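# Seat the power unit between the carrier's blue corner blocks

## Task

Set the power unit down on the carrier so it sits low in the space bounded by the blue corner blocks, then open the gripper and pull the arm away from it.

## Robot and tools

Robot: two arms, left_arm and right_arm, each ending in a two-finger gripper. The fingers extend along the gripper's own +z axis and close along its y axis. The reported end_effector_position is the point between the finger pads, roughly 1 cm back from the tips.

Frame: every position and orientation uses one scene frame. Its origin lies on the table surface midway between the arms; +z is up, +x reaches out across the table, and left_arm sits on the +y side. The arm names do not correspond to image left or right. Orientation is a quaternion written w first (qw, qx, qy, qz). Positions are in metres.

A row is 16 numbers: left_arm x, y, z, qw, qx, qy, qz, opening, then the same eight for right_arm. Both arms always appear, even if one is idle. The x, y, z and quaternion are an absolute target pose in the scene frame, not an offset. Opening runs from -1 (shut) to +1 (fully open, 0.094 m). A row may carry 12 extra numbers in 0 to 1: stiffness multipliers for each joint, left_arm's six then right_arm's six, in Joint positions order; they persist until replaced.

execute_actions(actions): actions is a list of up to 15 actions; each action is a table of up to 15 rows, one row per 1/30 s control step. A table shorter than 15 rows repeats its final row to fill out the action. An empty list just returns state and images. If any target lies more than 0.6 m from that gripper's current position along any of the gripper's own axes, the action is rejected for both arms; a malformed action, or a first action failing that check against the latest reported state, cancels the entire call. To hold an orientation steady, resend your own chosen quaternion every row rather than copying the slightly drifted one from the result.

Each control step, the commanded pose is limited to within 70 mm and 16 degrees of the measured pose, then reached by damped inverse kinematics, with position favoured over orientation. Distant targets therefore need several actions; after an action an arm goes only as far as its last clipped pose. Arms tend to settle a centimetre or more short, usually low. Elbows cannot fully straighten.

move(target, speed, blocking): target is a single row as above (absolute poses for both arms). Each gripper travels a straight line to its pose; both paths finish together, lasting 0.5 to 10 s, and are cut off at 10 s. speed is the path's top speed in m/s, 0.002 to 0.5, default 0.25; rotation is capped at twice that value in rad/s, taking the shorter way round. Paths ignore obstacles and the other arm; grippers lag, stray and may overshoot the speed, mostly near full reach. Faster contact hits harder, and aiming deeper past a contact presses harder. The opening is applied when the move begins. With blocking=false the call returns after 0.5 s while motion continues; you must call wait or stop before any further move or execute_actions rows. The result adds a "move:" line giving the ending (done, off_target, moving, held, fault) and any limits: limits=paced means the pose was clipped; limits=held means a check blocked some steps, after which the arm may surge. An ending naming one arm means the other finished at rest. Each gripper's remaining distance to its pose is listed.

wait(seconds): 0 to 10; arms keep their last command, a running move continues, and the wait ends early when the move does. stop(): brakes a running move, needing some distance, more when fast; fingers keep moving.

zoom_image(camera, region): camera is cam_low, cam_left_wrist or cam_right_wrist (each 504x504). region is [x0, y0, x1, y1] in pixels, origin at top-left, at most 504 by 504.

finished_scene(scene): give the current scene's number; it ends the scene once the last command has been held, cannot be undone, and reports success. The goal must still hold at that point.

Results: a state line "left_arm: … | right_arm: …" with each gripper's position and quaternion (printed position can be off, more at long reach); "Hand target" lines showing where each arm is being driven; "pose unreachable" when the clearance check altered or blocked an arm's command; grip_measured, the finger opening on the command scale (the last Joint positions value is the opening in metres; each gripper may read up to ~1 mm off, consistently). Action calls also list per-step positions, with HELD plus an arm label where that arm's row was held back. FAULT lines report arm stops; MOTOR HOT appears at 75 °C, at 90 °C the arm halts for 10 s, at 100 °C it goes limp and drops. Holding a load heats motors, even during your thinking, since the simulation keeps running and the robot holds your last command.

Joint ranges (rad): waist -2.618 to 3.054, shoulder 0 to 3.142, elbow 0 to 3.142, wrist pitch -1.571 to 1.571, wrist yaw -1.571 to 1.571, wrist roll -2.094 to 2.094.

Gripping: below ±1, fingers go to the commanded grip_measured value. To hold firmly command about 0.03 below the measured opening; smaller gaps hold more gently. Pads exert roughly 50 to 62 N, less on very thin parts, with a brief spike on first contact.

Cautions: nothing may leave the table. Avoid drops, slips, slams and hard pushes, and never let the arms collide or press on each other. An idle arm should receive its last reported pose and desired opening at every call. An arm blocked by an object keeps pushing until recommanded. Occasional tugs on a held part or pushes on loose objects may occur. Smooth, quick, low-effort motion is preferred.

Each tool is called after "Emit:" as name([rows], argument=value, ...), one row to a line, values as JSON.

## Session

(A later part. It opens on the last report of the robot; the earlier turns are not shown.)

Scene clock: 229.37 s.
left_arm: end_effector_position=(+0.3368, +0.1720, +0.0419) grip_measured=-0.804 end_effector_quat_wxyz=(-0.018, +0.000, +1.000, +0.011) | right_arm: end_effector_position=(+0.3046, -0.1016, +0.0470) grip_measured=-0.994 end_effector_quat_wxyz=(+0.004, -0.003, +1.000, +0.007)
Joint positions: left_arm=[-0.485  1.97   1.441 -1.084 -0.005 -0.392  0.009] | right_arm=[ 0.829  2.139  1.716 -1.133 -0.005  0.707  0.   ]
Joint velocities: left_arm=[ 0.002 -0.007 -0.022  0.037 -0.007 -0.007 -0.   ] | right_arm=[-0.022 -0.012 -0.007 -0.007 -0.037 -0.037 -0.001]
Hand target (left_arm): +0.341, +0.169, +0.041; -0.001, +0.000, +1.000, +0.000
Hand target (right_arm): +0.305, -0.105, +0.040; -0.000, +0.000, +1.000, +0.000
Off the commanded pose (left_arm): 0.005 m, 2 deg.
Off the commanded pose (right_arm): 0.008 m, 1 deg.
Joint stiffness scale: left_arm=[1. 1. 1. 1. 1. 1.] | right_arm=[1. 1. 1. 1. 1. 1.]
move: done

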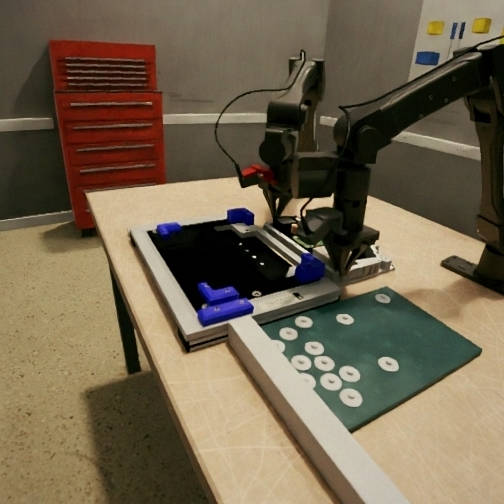

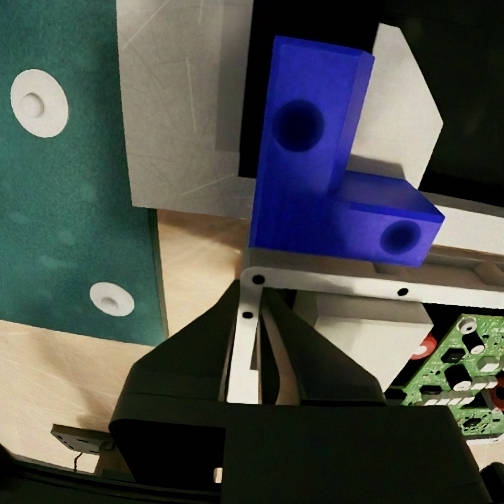

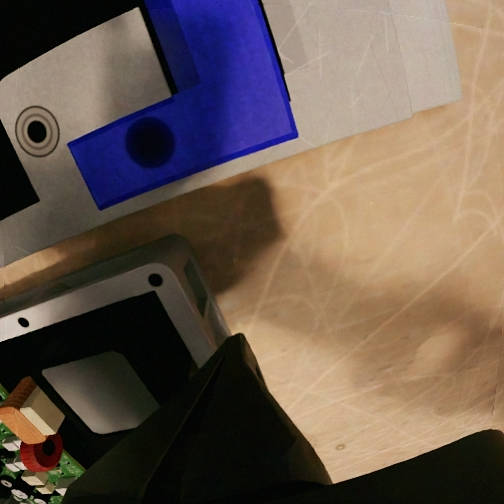

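Emit:
move(target=[0.341,0.169,0.041,0,0,1,0,-1,0.305,-0.135,0.07,0,0,1,0,-1], speed=0.04)

Emit:
move(target=[0.341,0.169,0.041,0,0,1,0,-1,0.305,-0.135,0.025,0,0,1,0,-1], speed=0.03)

Emit:
move(target=[0.341,0.169,0.041,0,0,1,0,-1,0.305,-0.095,0.025,0,0,1,0,-1], speed=0.015)

Scene clock: 244.17 s.
left_arm: end_effector_position=(+0.3368, +0.1720, +0.0419) grip_measured=-0.804 end_effector_quat_wxyz=(-0.018, +0.000, +1.000, +0.011) | right_arm: end_effector_position=(+0.3072, -0.1273, +0.0672) grip_measured=-0.994 end_effector_quat_wxyz=(+0.003, -0.000, +1.000, +0.006)
Joint positions: left_arm=[-0.485  1.97   1.441 -1.084 -0.005 -0.392  0.009] | right_arm=[ 0.776  2.07   1.691 -1.18  -0.005  0.658  0.   ]
Joint velocities: left_arm=[-0.012  0.002  0.007  0.022  0.022 -0.022 -0.001] | right_arm=[-0.002  0.012 -0.002 -0.051 -0.081  0.037 -0.   ]
Hand target (left_arm): +0.341, +0.169, +0.041; -0.001, +0.000, +1.000, +0.000
Hand target (right_arm): +0.305, -0.135, +0.070; +0.000, +0.000, +1.000, +0.000
Off the commanded pose (left_arm): 0.005 m, 2 deg.
Off the commanded pose (right_arm): 0.008 m, 1 deg.
Joint stiffness scale: left_arm=[1. 1. 1. 1. 1. 1.] | right_arm=[1. 1. 1. 1. 1. 1.]
move: done

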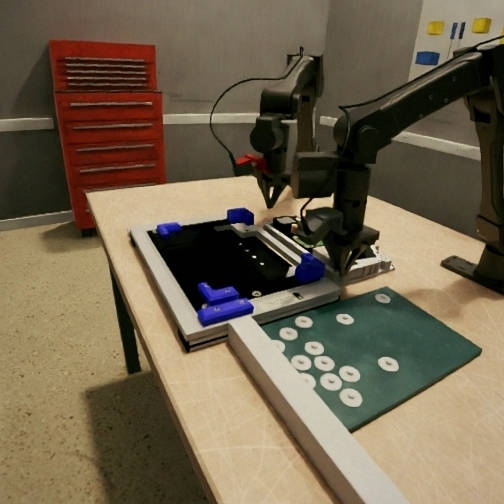

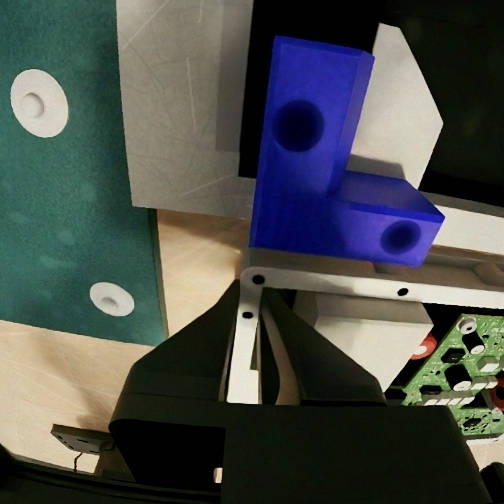

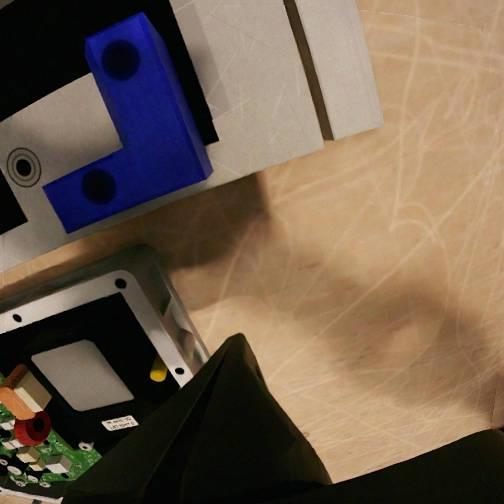

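Scene clock: 245.83 s.
left_arm: end_effector_position=(+0.3367, +0.1720, +0.0419) grip_measured=-0.804 end_effector_quat_wxyz=(-0.019, +0.000, +1.000, +0.011) | right_arm: end_effector_position=(+0.3046, -0.1294, +0.0364) grip_measured=-0.994 end_effector_quat_wxyz=(+0.008, -0.001, +1.000, +0.009)
Joint positions: left_arm=[-0.485  1.97   1.441 -1.085 -0.005 -0.392  0.009] | right_arm=[ 0.776  2.07   1.567 -1.043 -0.005  0.656  0.   ]
Joint velocities: left_arm=[-0.002  0.007  0.022 -0.007  0.007 -0.022 -0.   ] | right_arm=[ 0.012 -0.017 -0.002  0.051  0.022 -0.037  0.001]
Hand target (left_arm): +0.341, +0.169, +0.041; -0.001, +0.000, +1.000, +0.000
Hand target (right_arm): +0.305, -0.135, +0.025; -0.000, -0.000, +1.000, +0.000
Off the commanded pose (left_arm): 0.005 m, 2 deg.
Off the commanded pose (right_arm): 0.013 m, 1 deg.
Joint stiffness scale: left_arm=[1. 1. 1. 1. 1. 1.] | right_arm=[1. 1. 1. 1. 1. 1.]
move: off_target (right_arm)

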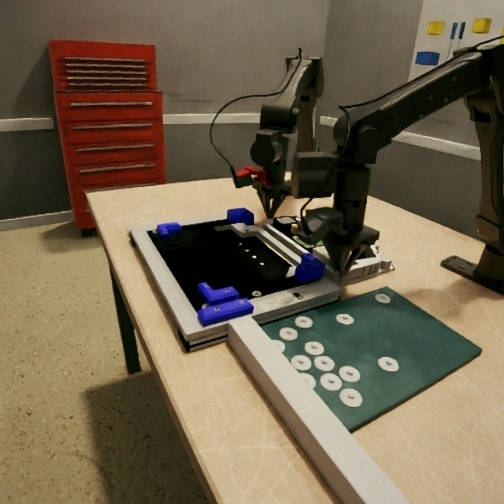

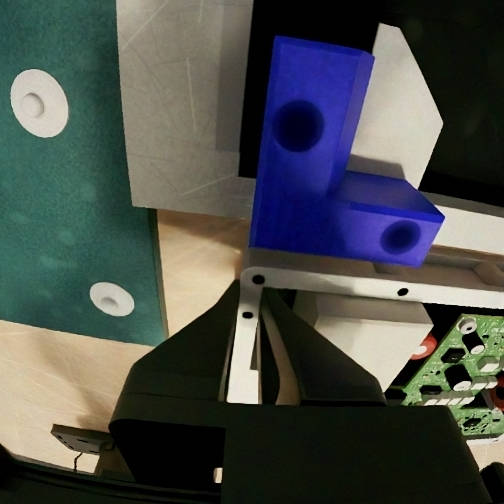

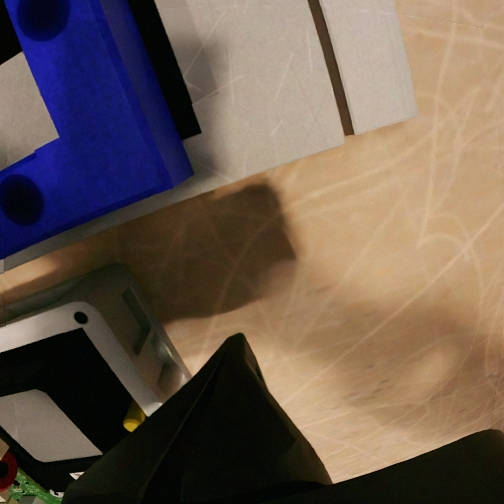

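Scene clock: 248.47 s.
left_arm: end_effector_position=(+0.3368, +0.1720, +0.0419) grip_measured=-0.804 end_effector_quat_wxyz=(-0.018, +0.000, +1.000, +0.011) | right_arm: end_effector_position=(+0.3077, -0.0984, +0.0279) grip_measured=-0.994 end_effector_quat_wxyz=(+0.003, +0.002, +1.000, +0.006)
Joint positions: left_arm=[-0.485  1.97   1.441 -1.084 -0.005 -0.392  0.009] | right_arm=[ 0.83   2.174  1.694 -1.078 -0.005  0.718  0.   ]
Joint velocities: left_arm=[-0.007  0.002  0.002 -0.037 -0.037 -0.051 -0.   ] | right_arm=[-0.002  0.017  0.012  0.037 -0.051 -0.007 -0.001]
Hand target (left_arm): +0.341, +0.169, +0.041; -0.001, +0.000, +1.000, +0.000
Hand target (right_arm): +0.305, -0.095, +0.025; -0.000, +0.000, +1.000, +0.000
Off the commanded pose (left_arm): 0.005 m, 2 deg.
Off the commanded pose (right_arm): 0.005 m, 1 deg.
Joint stiffness scale: left_arm=[1. 1. 1. 1. 1. 1.] | right_arm=[1. 1. 1. 1. 1. 1.]
move: done

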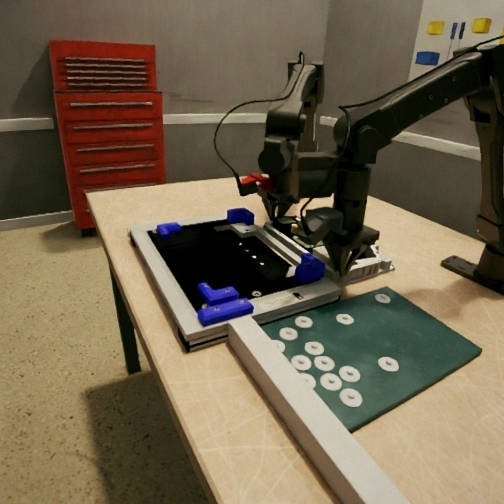

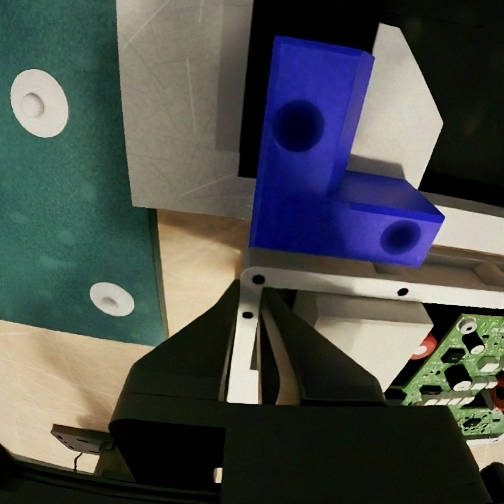

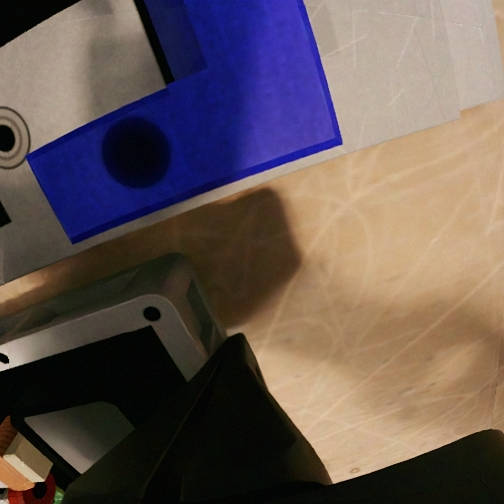

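Emit:
move(target=[0.341,0.169,0.041,0,0,1,0,-1,0.305,-0.1,0.08,0,0,1,0,-0.4], speed=0.04)

Emit:
move(target=[0.341,0.169,0.041,0,0,1,0,-1,0.305,-0.078,0.08,0,0,1,0,-0.4], speed=0.03)

Emit:
move(target=[0.341,0.169,0.041,0,0,1,0,-1,0.305,-0.078,0.032,0,0,1,0,-0.4], speed=0.03)

Emit:
move(target=[0.341,0.169,0.041,0,0,1,0,-1,0.305,-0.078,0.036,0,0,1,0,-1], speed=0.03)

Scene clock: 267.23 s.
left_arm: end_effector_position=(+0.3365, +0.1724, +0.0419) grip_measured=-0.804 end_effector_quat_wxyz=(-0.019, -0.000, +1.000, +0.010) | right_arm: end_effector_position=(+0.3070, -0.1050, +0.0689) grip_measured=-0.402 end_effector_quat_wxyz=(-0.005, +0.006, +1.000, -0.008)
Joint positions: left_arm=[-0.484  1.97   1.441 -1.086 -0.005 -0.392  0.009] | right_arm=[ 0.824  2.16   1.837 -1.267  0.006  0.72   0.028]
Joint velocities: left_arm=[ 0.002  0.012 -0.002  0.022 -0.007 -0.022 -0.   ] | right_arm=[ 0.002  0.012  0.007 -0.051  0.051  0.007  0.001]
Hand target (left_arm): +0.341, +0.169, +0.041; -0.001, +0.000, +1.000, +0.000
Hand target (right_arm): +0.305, -0.100, +0.080; -0.000, -0.000, +1.000, -0.000
Off the commanded pose (left_arm): 0.006 m, 3 deg.
Off the commanded pose (right_arm): 0.012 m, 1 deg.
Joint stiffness scale: left_arm=[1. 1. 1. 1. 1. 1.] | right_arm=[1. 1. 1. 1. 1. 1.]
move: off_target (left_arm, right_arm)

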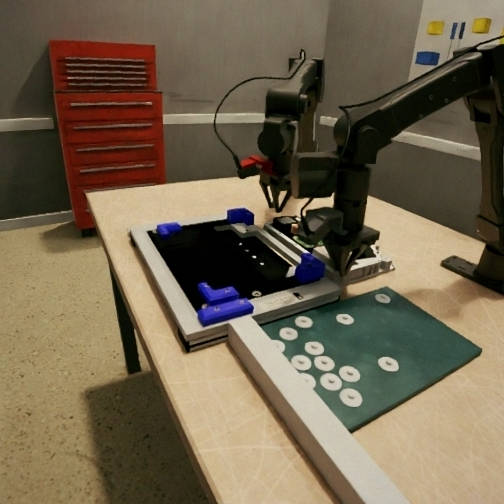

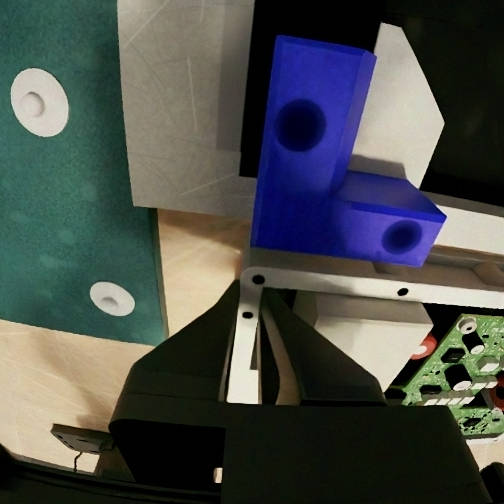

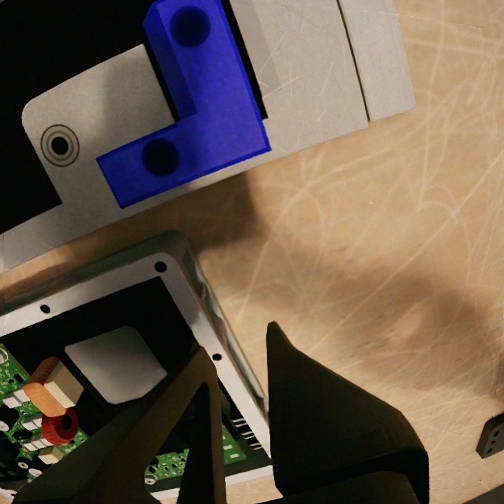

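Scene clock: 268.50 s.
left_arm: end_effector_position=(+0.3365, +0.1724, +0.0419) grip_measured=-0.804 end_effector_quat_wxyz=(-0.019, -0.000, +1.000, +0.010) | right_arm: end_effector_position=(+0.3089, -0.0815, +0.0833) grip_measured=-0.402 end_effector_quat_wxyz=(+0.008, +0.001, +1.000, +0.004)
Joint positions: left_arm=[-0.484  1.97   1.441 -1.086 -0.005 -0.392  0.009] | right_arm=[ 0.862  2.193  1.947 -1.308  0.005  0.747  0.028]
Joint velocities: left_arm=[ 0.007  0.007  0.007  0.051 -0.081  0.022 -0.   ] | right_arm=[-0.002 -0.002 -0.012 -0.022 -0.066  0.022 -0.001]
Hand target (left_arm): +0.341, +0.169, +0.041; -0.001, +0.000, +1.000, +0.000
Hand target (right_arm): +0.305, -0.078, +0.080; +0.000, +0.000, +1.000, -0.000
Off the commanded pose (left_arm): 0.006 m, 3 deg.
Off the commanded pose (right_arm): 0.006 m, 1 deg.
Joint stiffness scale: left_arm=[1. 1. 1. 1. 1. 1.] | right_arm=[1. 1. 1. 1. 1. 1.]
move: off_target (left_arm)

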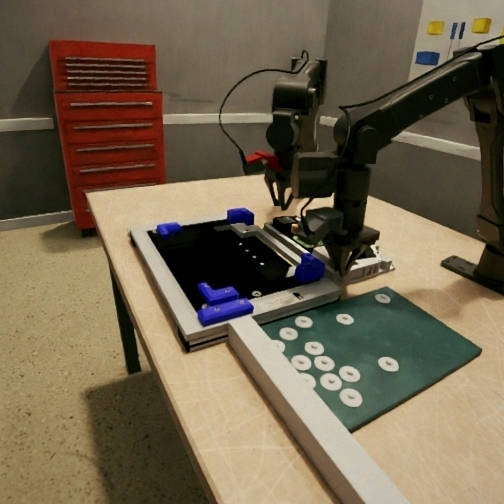

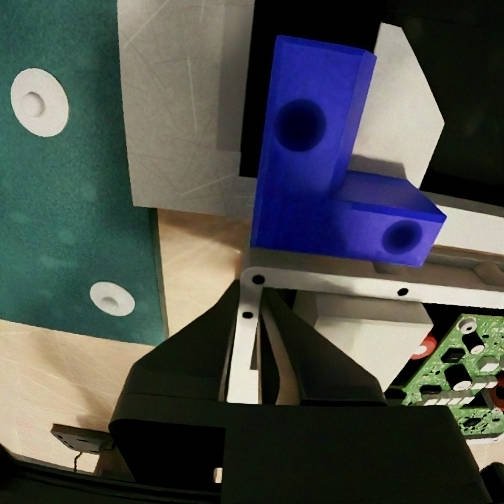

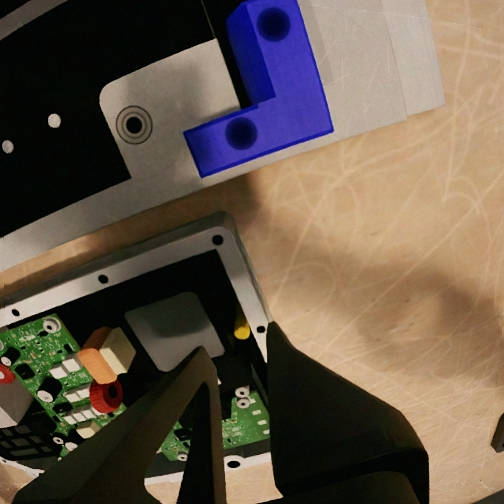

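Scene clock: 270.43 s.
left_arm: end_effector_position=(+0.3365, +0.1724, +0.0419) grip_measured=-0.804 end_effector_quat_wxyz=(-0.019, -0.000, +1.000, +0.010) | right_arm: end_effector_position=(+0.3099, -0.0805, +0.0638) grip_measured=-0.402 end_effector_quat_wxyz=(+0.016, +0.001, +1.000, +0.012)
Joint positions: left_arm=[-0.484  1.97   1.441 -1.086 -0.005 -0.392  0.009] | right_arm=[ 0.862  2.178  1.844 -1.197  0.005  0.747  0.028]
Joint velocities: left_arm=[-0.012 -0.002 -0.007 -0.007  0.022  0.037  0.001] | right_arm=[-0.012 -0.002 -0.012 -0.066 -0.007  0.007  0.   ]
Hand target (left_arm): +0.341, +0.169, +0.041; -0.001, +0.000, +1.000, +0.000
Hand target (right_arm): +0.304, -0.079, +0.033; -0.000, +0.000, +1.000, -0.000
Off the commanded pose (left_arm): 0.006 m, 3 deg.
Off the commanded pose (right_arm): 0.032 m, 2 deg.
Joint stiffness scale: left_arm=[1. 1. 1. 1. 1. 1.] | right_arm=[1. 1. 1. 1. 1. 1.]
move: off_target (left_arm, right_arm)

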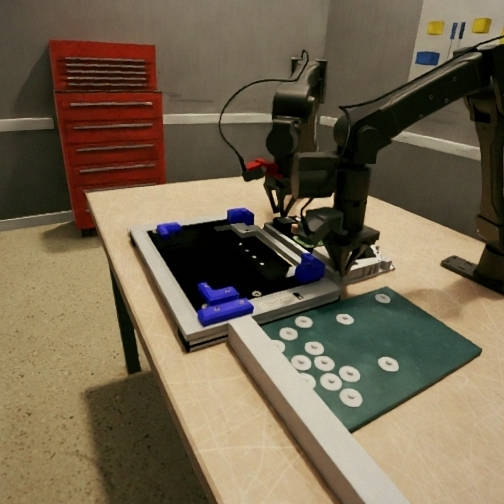

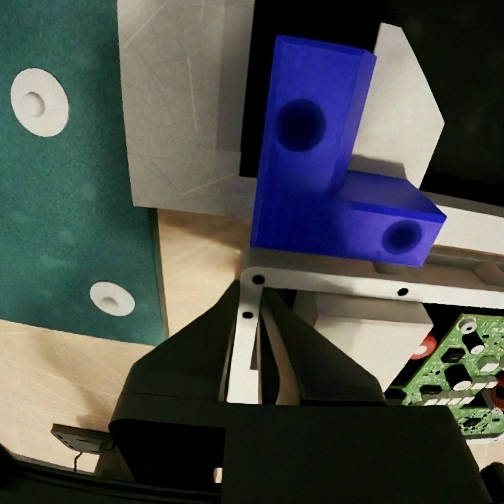

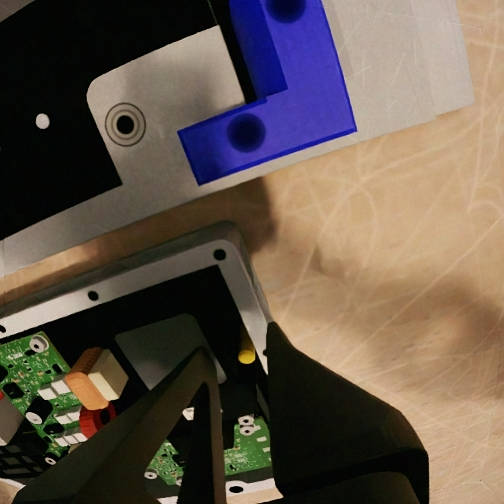

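Scene clock: 271.60 s.
left_arm: end_effector_position=(+0.3365, +0.1724, +0.0419) grip_measured=-0.804 end_effector_quat_wxyz=(-0.019, -0.000, +1.000, +0.010) | right_arm: end_effector_position=(+0.3099, -0.0792, +0.0478) grip_measured=-0.994 end_effector_quat_wxyz=(+0.008, +0.002, +1.000, +0.008)
Joint positions: left_arm=[-0.484  1.97   1.441 -1.086 -0.005 -0.392  0.009] | right_arm=[ 0.862  2.208  1.829 -1.17  -0.001  0.749  0.   ]
Joint velocities: left_arm=[ 0.012 -0.007 -0.017  0.007  0.022  0.037 -0.   ] | right_arm=[-0.012  0.017 -0.002  0.037 -0.022  0.051  0.001]
Hand target (left_arm): +0.341, +0.169, +0.041; -0.001, +0.000, +1.000, +0.000
Hand target (right_arm): +0.305, -0.078, +0.036; -0.000, +0.000, +1.000, -0.000
Off the commanded pose (left_arm): 0.006 m, 3 deg.
Off the commanded pose (right_arm): 0.013 m, 1 deg.
Joint stiffness scale: left_arm=[1. 1. 1. 1. 1. 1.] | right_arm=[1. 1. 1. 1. 1. 1.]
move: off_target (left_arm, right_arm)

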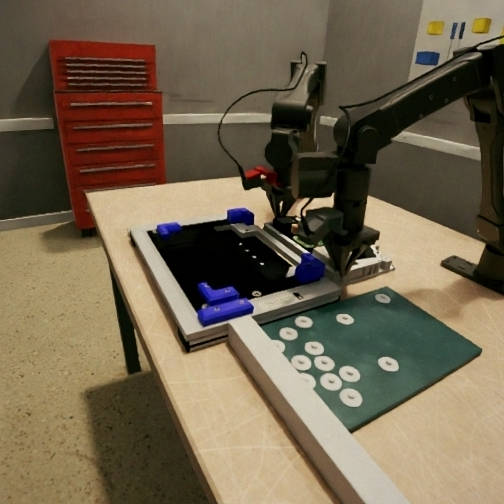

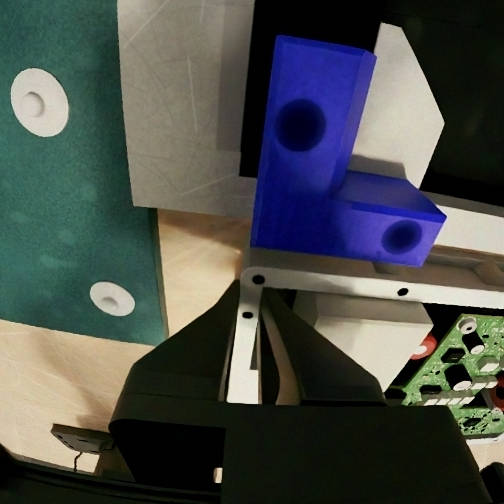

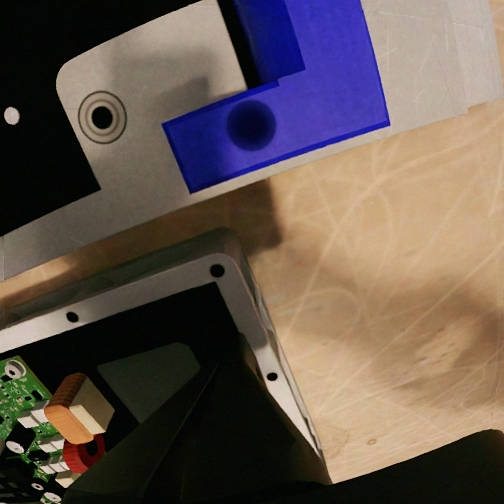

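Emit:
move(target=[0.341,0.169,0.041,0,0,1,0,-1,0.305,-0.08,0.08,0,0,1,0,-0.45], speed=0.04)

Emit:
move(target=[0.341,0.169,0.041,0,0,1,0,-1,0.305,-0.089,0.08,0,0,1,0,-0.45], speed=0.03)

Emit:
move(target=[0.341,0.169,0.041,0,0,1,0,-1,0.305,-0.089,0.034,0,0,1,0,-0.45], speed=0.03)

Emit:
move(target=[0.341,0.169,0.041,0,0,1,0,-1,0.305,-0.089,0.038,0,0,1,0,-1], speed=0.03)

Scene clock: 284.03 s.
left_arm: end_effector_position=(+0.3364, +0.1726, +0.0419) grip_measured=-0.804 end_effector_quat_wxyz=(-0.020, -0.001, +1.000, +0.010) | right_arm: end_effector_position=(+0.3078, -0.0840, +0.0742) grip_measured=-0.452 end_effector_quat_wxyz=(+0.000, +0.004, +1.000, -0.004)
Joint positions: left_arm=[-0.483  1.97   1.441 -1.086 -0.004 -0.392  0.009] | right_arm=[ 0.86   2.208  1.935 -1.303  0.006  0.75   0.026]
Joint velocities: left_arm=[-0.012 -0.017  0.012 -0.051 -0.022 -0.007 -0.   ] | right_arm=[-0.012  0.012 -0.002  0.022  0.066 -0.095 -0.001]
Hand target (left_arm): +0.341, +0.169, +0.041; -0.001, +0.000, +1.000, +0.000
Hand target (right_arm): +0.305, -0.080, +0.080; +0.000, +0.000, +1.000, +0.000
Off the commanded pose (left_arm): 0.006 m, 3 deg.
Off the commanded pose (right_arm): 0.008 m, 1 deg.
Joint stiffness scale: left_arm=[1. 1. 1. 1. 1. 1.] | right_arm=[1. 1. 1. 1. 1. 1.]
move: off_target (left_arm)

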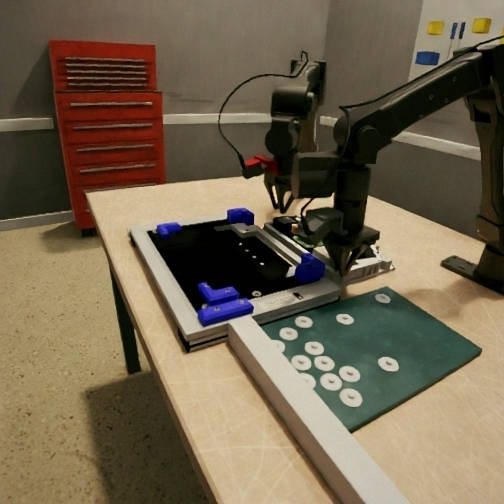

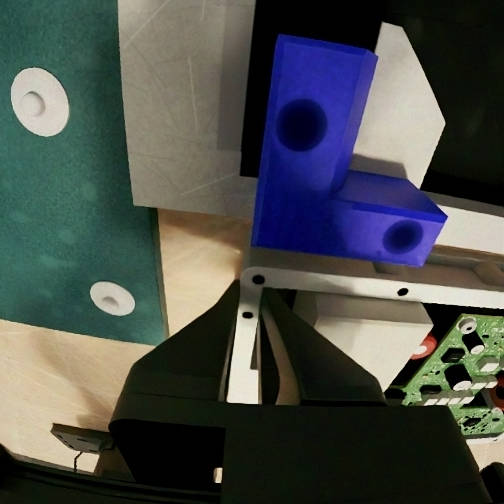

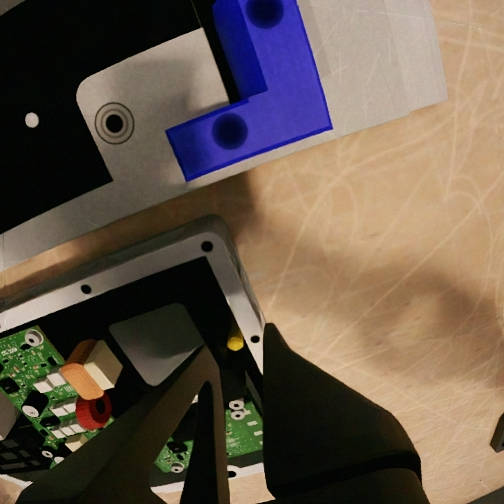

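Scene clock: 285.03 s.
left_arm: end_effector_position=(+0.3364, +0.1726, +0.0419) grip_measured=-0.804 end_effector_quat_wxyz=(-0.020, -0.001, +1.000, +0.010) | right_arm: end_effector_position=(+0.3058, -0.0859, +0.0765) grip_measured=-0.452 end_effector_quat_wxyz=(+0.001, +0.000, +1.000, -0.004)
Joint positions: left_arm=[-0.483  1.97   1.441 -1.086 -0.004 -0.392  0.009] | right_arm=[ 0.86   2.193  1.921 -1.302  0.006  0.743  0.026]
Joint velocities: left_arm=[ 0.007  0.002  0.012  0.051  0.007 -0.007 -0.   ] | right_arm=[-0.002  0.002  0.007  0.007  0.022 -0.081 -0.001]
Hand target (left_arm): +0.341, +0.169, +0.041; -0.001, +0.000, +1.000, +0.000
Hand target (right_arm): +0.305, -0.089, +0.080; -0.000, +0.000, +1.000, -0.000
Off the commanded pose (left_arm): 0.006 m, 3 deg.
Off the commanded pose (right_arm): 0.005 m, 0 deg.
Joint stiffness scale: left_arm=[1. 1. 1. 1. 1. 1.] | right_arm=[1. 1. 1. 1. 1. 1.]
move: off_target (left_arm)

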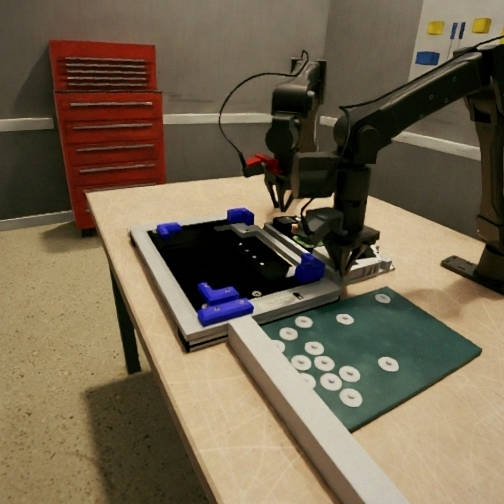

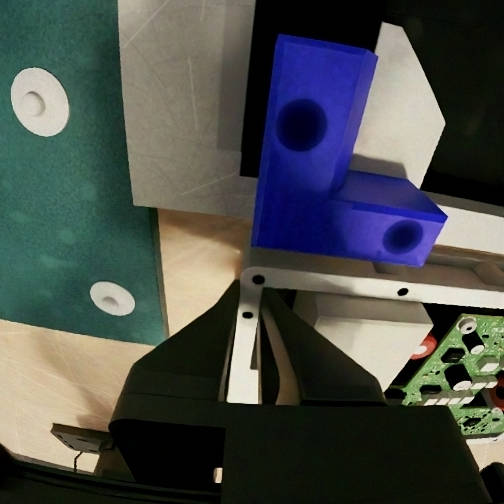

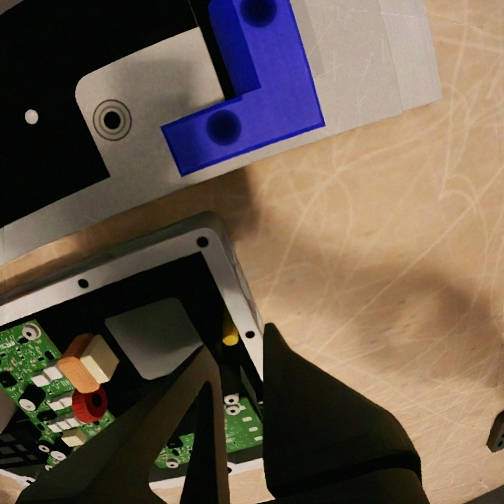

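Scene clock: 286.67 s.
left_arm: end_effector_position=(+0.3364, +0.1726, +0.0419) grip_measured=-0.804 end_effector_quat_wxyz=(-0.020, -0.001, +1.000, +0.010) | right_arm: end_effector_position=(+0.3050, -0.0865, +0.0638) grip_measured=-0.452 end_effector_quat_wxyz=(+0.015, -0.001, +1.000, +0.010)
Joint positions: left_arm=[-0.483  1.97   1.441 -1.086 -0.004 -0.392  0.009] | right_arm=[ 0.86   2.149  1.798 -1.184  0.006  0.741  0.026]
Joint velocities: left_arm=[-0.002 -0.002  0.007 -0.066 -0.037 -0.007 -0.   ] | right_arm=[ 0.012 -0.017  0.012 -0.007 -0.007  0.051 -0.001]
Hand target (left_arm): +0.341, +0.169, +0.041; -0.001, +0.000, +1.000, +0.000
Hand target (right_arm): +0.304, -0.090, +0.035; -0.000, +0.000, +1.000, -0.000
Off the commanded pose (left_arm): 0.006 m, 3 deg.
Off the commanded pose (right_arm): 0.030 m, 2 deg.
Joint stiffness scale: left_arm=[1. 1. 1. 1. 1. 1.] | right_arm=[1. 1. 1. 1. 1. 1.]
move: off_target (left_arm, right_arm)

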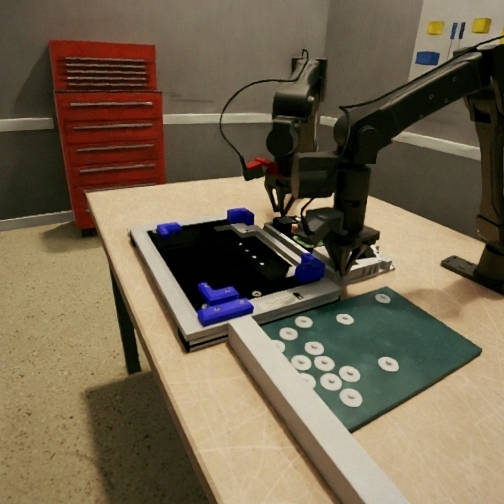

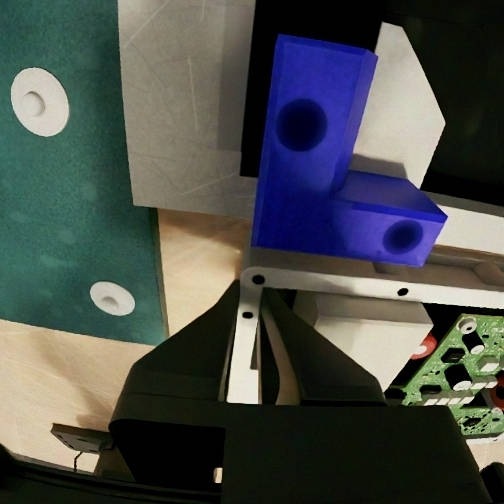

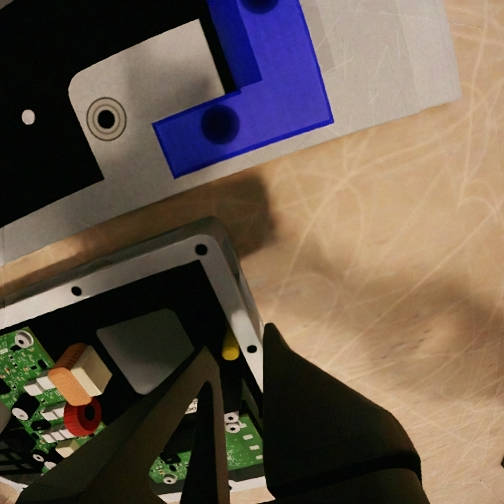

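Scene clock: 287.80 s.
left_arm: end_effector_position=(+0.3364, +0.1726, +0.0419) grip_measured=-0.804 end_effector_quat_wxyz=(-0.020, -0.001, +1.000, +0.010) | right_arm: end_effector_position=(+0.3057, -0.0854, +0.0478) grip_measured=-0.994 end_effector_quat_wxyz=(+0.009, -0.001, +1.000, +0.006)
Joint positions: left_arm=[-0.483  1.97   1.441 -1.086 -0.004 -0.392  0.009] | right_arm=[ 0.86   2.179  1.783 -1.153  0.003  0.741  0.   ]
Joint velocities: left_arm=[-0.002 -0.002 -0.002 -0.022 -0.051 -0.007 -0.001] | right_arm=[-0.007  0.007 -0.017 -0.022 -0.037 -0.022 -0.   ]
Hand target (left_arm): +0.341, +0.169, +0.041; -0.001, +0.000, +1.000, +0.000
Hand target (right_arm): +0.305, -0.089, +0.038; -0.000, +0.000, +1.000, -0.000
Off the commanded pose (left_arm): 0.006 m, 3 deg.
Off the commanded pose (right_arm): 0.010 m, 1 deg.
Joint stiffness scale: left_arm=[1. 1. 1. 1. 1. 1.] | right_arm=[1. 1. 1. 1. 1. 1.]
move: off_target (left_arm)

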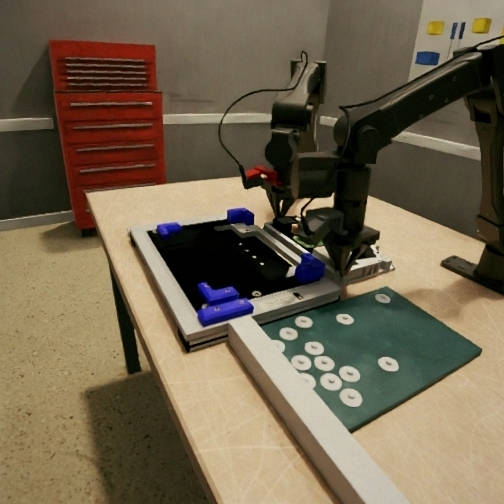

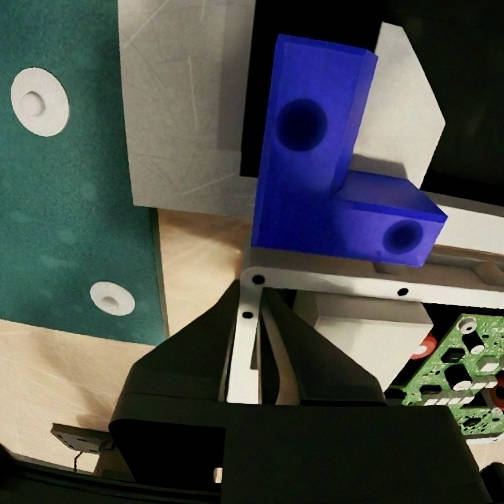

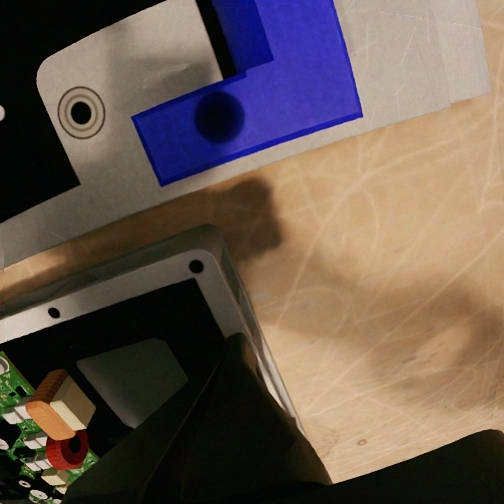

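Emit:
move(target=[0.341,0.169,0.041,0,0,1,0,-1,0.305,-0.11,0.048,0,0,1,0,-1], speed=0.01)

Scene clock: 302.00 s.
left_arm: end_effector_position=(+0.3364, +0.1726, +0.0419) grip_measured=-0.804 end_effector_quat_wxyz=(-0.020, -0.001, +1.000, +0.010) | right_arm: end_effector_position=(+0.3039, -0.1054, +0.0450) grip_measured=-0.994 end_effector_quat_wxyz=(-0.001, -0.002, +1.000, -0.002)
Joint positions: left_arm=[-0.483  1.97   1.441 -1.086 -0.004 -0.392  0.009] | right_arm=[ 0.826  2.147  1.721 -1.149  0.001  0.706  0.   ]
Joint velocities: left_arm=[-0.002  0.017 -0.012 -0.051 -0.051 -0.007  0.   ] | right_arm=[-0.007 -0.002 -0.002 -0.022 -0.007  0.007  0.001]
Hand target (left_arm): +0.341, +0.169, +0.041; -0.001, +0.000, +1.000, +0.000
Hand target (right_arm): +0.305, -0.110, +0.048; +0.000, +0.000, +1.000, +0.000
Off the commanded pose (left_arm): 0.006 m, 3 deg.
Off the commanded pose (right_arm): 0.006 m, 0 deg.
Joint stiffness scale: left_arm=[1. 1. 1. 1. 1. 1.] | right_arm=[1. 1. 1. 1. 1. 1.]
move: off_target (left_arm)

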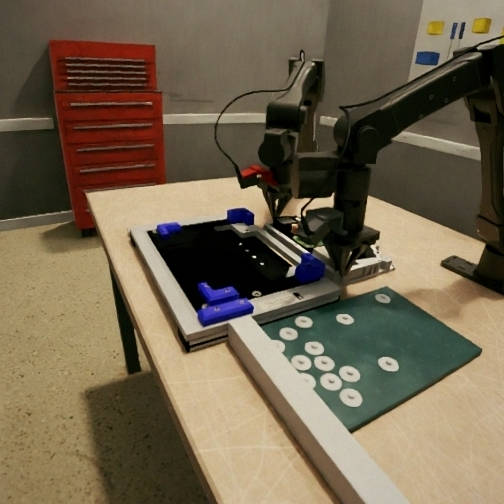

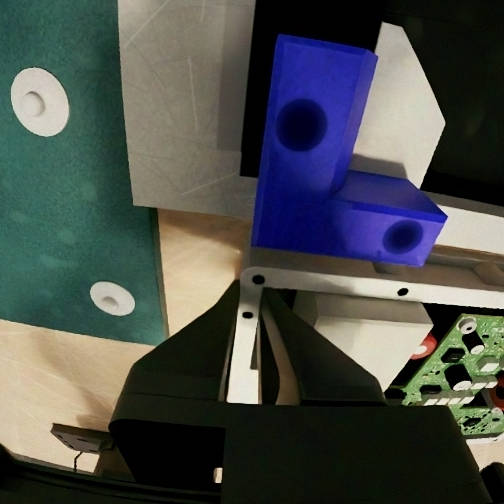

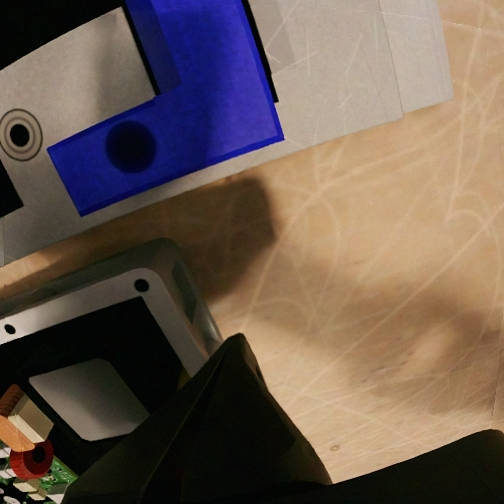

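Emit:
move(target=[0.341,0.169,0.041,0,0,1,0,-1,0.305,-0.105,0.07,0,0,1,0,-0.55], speed=0.03)

Emit:
move(target=[0.341,0.169,0.041,0,0,1,0,-1,0.305,-0.088,0.07,0,0,1,0,-0.55], speed=0.02)

Emit:
move(target=[0.341,0.169,0.041,0,0,1,0,-1,0.305,-0.088,0.032,0,0,1,0,-0.55], speed=0.02)

Scene clock: 315.07 s.
left_arm: end_effector_position=(+0.3364, +0.1726, +0.0419) grip_measured=-0.804 end_effector_quat_wxyz=(-0.020, -0.001, +1.000, +0.010) | right_arm: end_effector_position=(+0.3037, -0.1056, +0.0599) grip_measured=-0.552 end_effector_quat_wxyz=(-0.005, -0.002, +1.000, -0.005)
Joint positions: left_arm=[-0.483  1.97   1.441 -1.086 -0.004 -0.392  0.009] | right_arm=[ 0.826  2.147  1.78  -1.219  0.001  0.706  0.021]
Joint velocities: left_arm=[ 0.007 -0.002  0.002 -0.007 -0.022 -0.037  0.   ] | right_arm=[ 0.002 -0.002 -0.002 -0.037  0.007  0.007  0.001]
Hand target (left_arm): +0.341, +0.169, +0.041; -0.001, +0.000, +1.000, +0.000
Hand target (right_arm): +0.305, -0.105, +0.070; +0.000, -0.000, +1.000, +0.000
Off the commanded pose (left_arm): 0.006 m, 3 deg.
Off the commanded pose (right_arm): 0.010 m, 1 deg.
Joint stiffness scale: left_arm=[1. 1. 1. 1. 1. 1.] | right_arm=[1. 1. 1. 1. 1. 1.]
move: off_target (left_arm)

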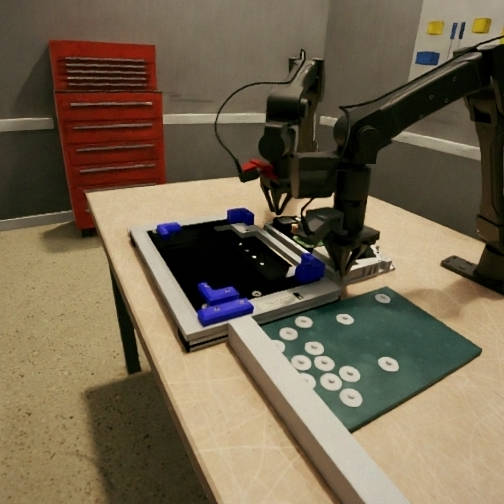

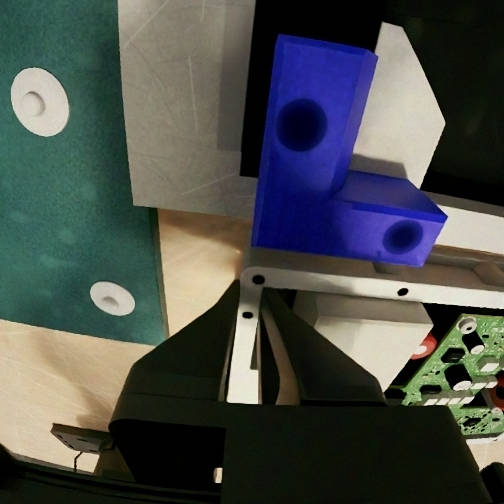

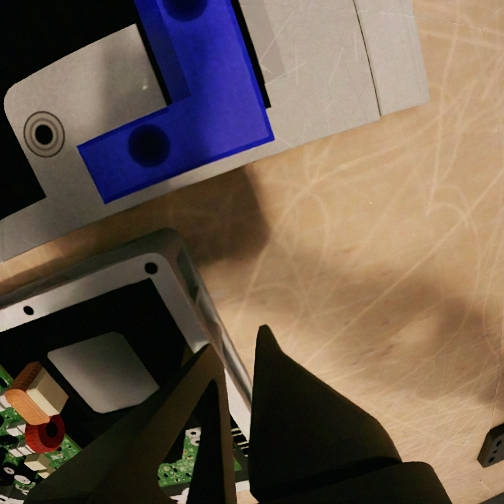

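Scene clock: 316.40 s.
left_arm: end_effector_position=(+0.3364, +0.1726, +0.0419) grip_measured=-0.804 end_effector_quat_wxyz=(-0.020, -0.001, +1.000, +0.010) | right_arm: end_effector_position=(+0.3081, -0.0914, +0.0721) grip_measured=-0.552 end_effector_quat_wxyz=(+0.006, +0.001, +1.000, +0.004)
Joint positions: left_arm=[-0.483  1.97   1.441 -1.086 -0.004 -0.392  0.009] | right_arm=[ 0.845  2.165  1.858 -1.249  0.001  0.73   0.021]
Joint velocities: left_arm=[ 0.007  0.007  0.012 -0.007 -0.022 -0.007  0.   ] | right_arm=[ 0.002 -0.007 -0.012 -0.022  0.066  0.051  0.   ]
Hand target (left_arm): +0.341, +0.169, +0.041; -0.001, +0.000, +1.000, +0.000
Hand target (right_arm): +0.305, -0.088, +0.070; +0.000, -0.000, +1.000, +0.000
Off the commanded pose (left_arm): 0.006 m, 3 deg.
Off the commanded pose (right_arm): 0.005 m, 1 deg.
Joint stiffness scale: left_arm=[1. 1. 1. 1. 1. 1.] | right_arm=[1. 1. 1. 1. 1. 1.]
move: off_target (left_arm)

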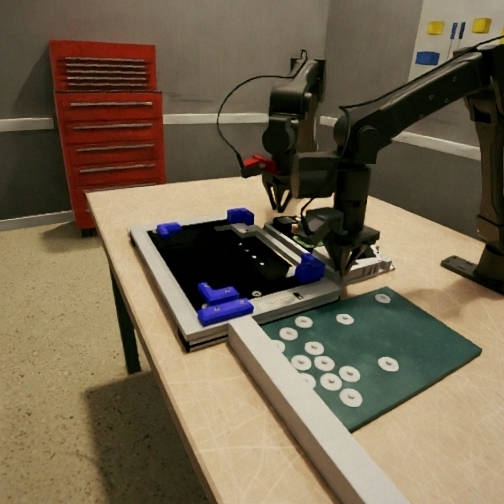

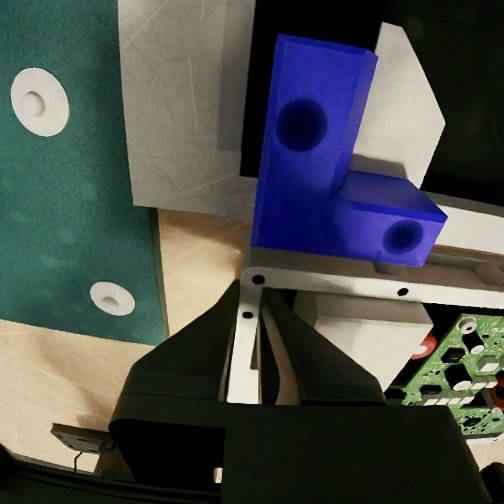

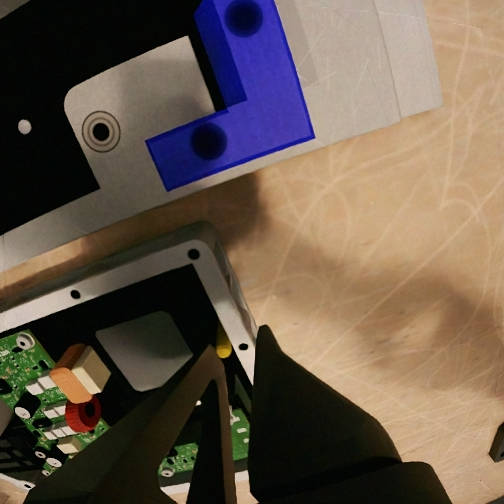

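Scene clock: 318.63 s.
left_arm: end_effector_position=(+0.3364, +0.1726, +0.0419) grip_measured=-0.804 end_effector_quat_wxyz=(-0.020, -0.001, +1.000, +0.010) | right_arm: end_effector_position=(+0.3091, -0.0905, +0.0432) grip_measured=-0.552 end_effector_quat_wxyz=(+0.006, +0.002, +1.000, +0.005)
Joint positions: left_arm=[-0.483  1.97   1.441 -1.086 -0.004 -0.392  0.009] | right_arm=[ 0.845  2.184  1.772 -1.143  0.001  0.733  0.021]
Joint velocities: left_arm=[-0.002 -0.012 -0.002 -0.037 -0.022  0.066 -0.   ] | right_arm=[-0.002 -0.012  0.002 -0.022 -0.022 -0.051 -0.001]
Hand target (left_arm): +0.341, +0.169, +0.041; -0.001, +0.000, +1.000, +0.000
Hand target (right_arm): +0.305, -0.088, +0.032; -0.000, +0.000, +1.000, -0.000
Off the commanded pose (left_arm): 0.006 m, 3 deg.
Off the commanded pose (right_arm): 0.012 m, 1 deg.
Joint stiffness scale: left_arm=[1. 1. 1. 1. 1. 1.] | right_arm=[1. 1. 1. 1. 1. 1.]
move: off_target (left_arm, right_arm)

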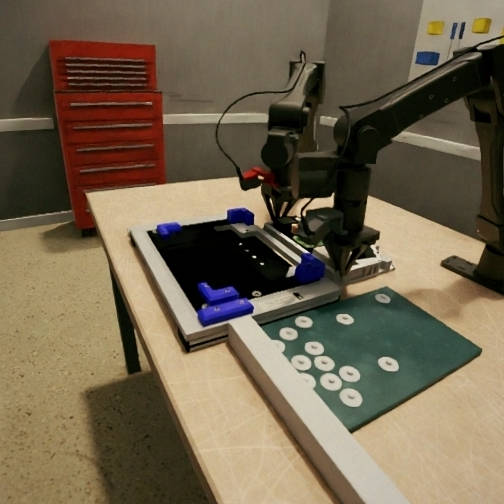

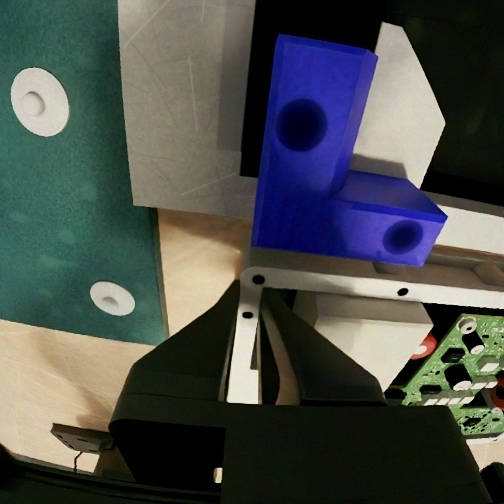

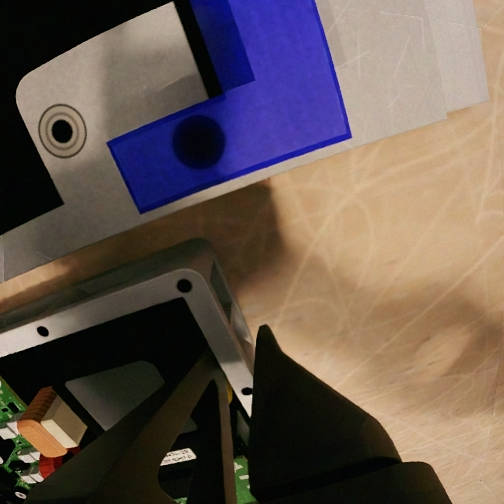

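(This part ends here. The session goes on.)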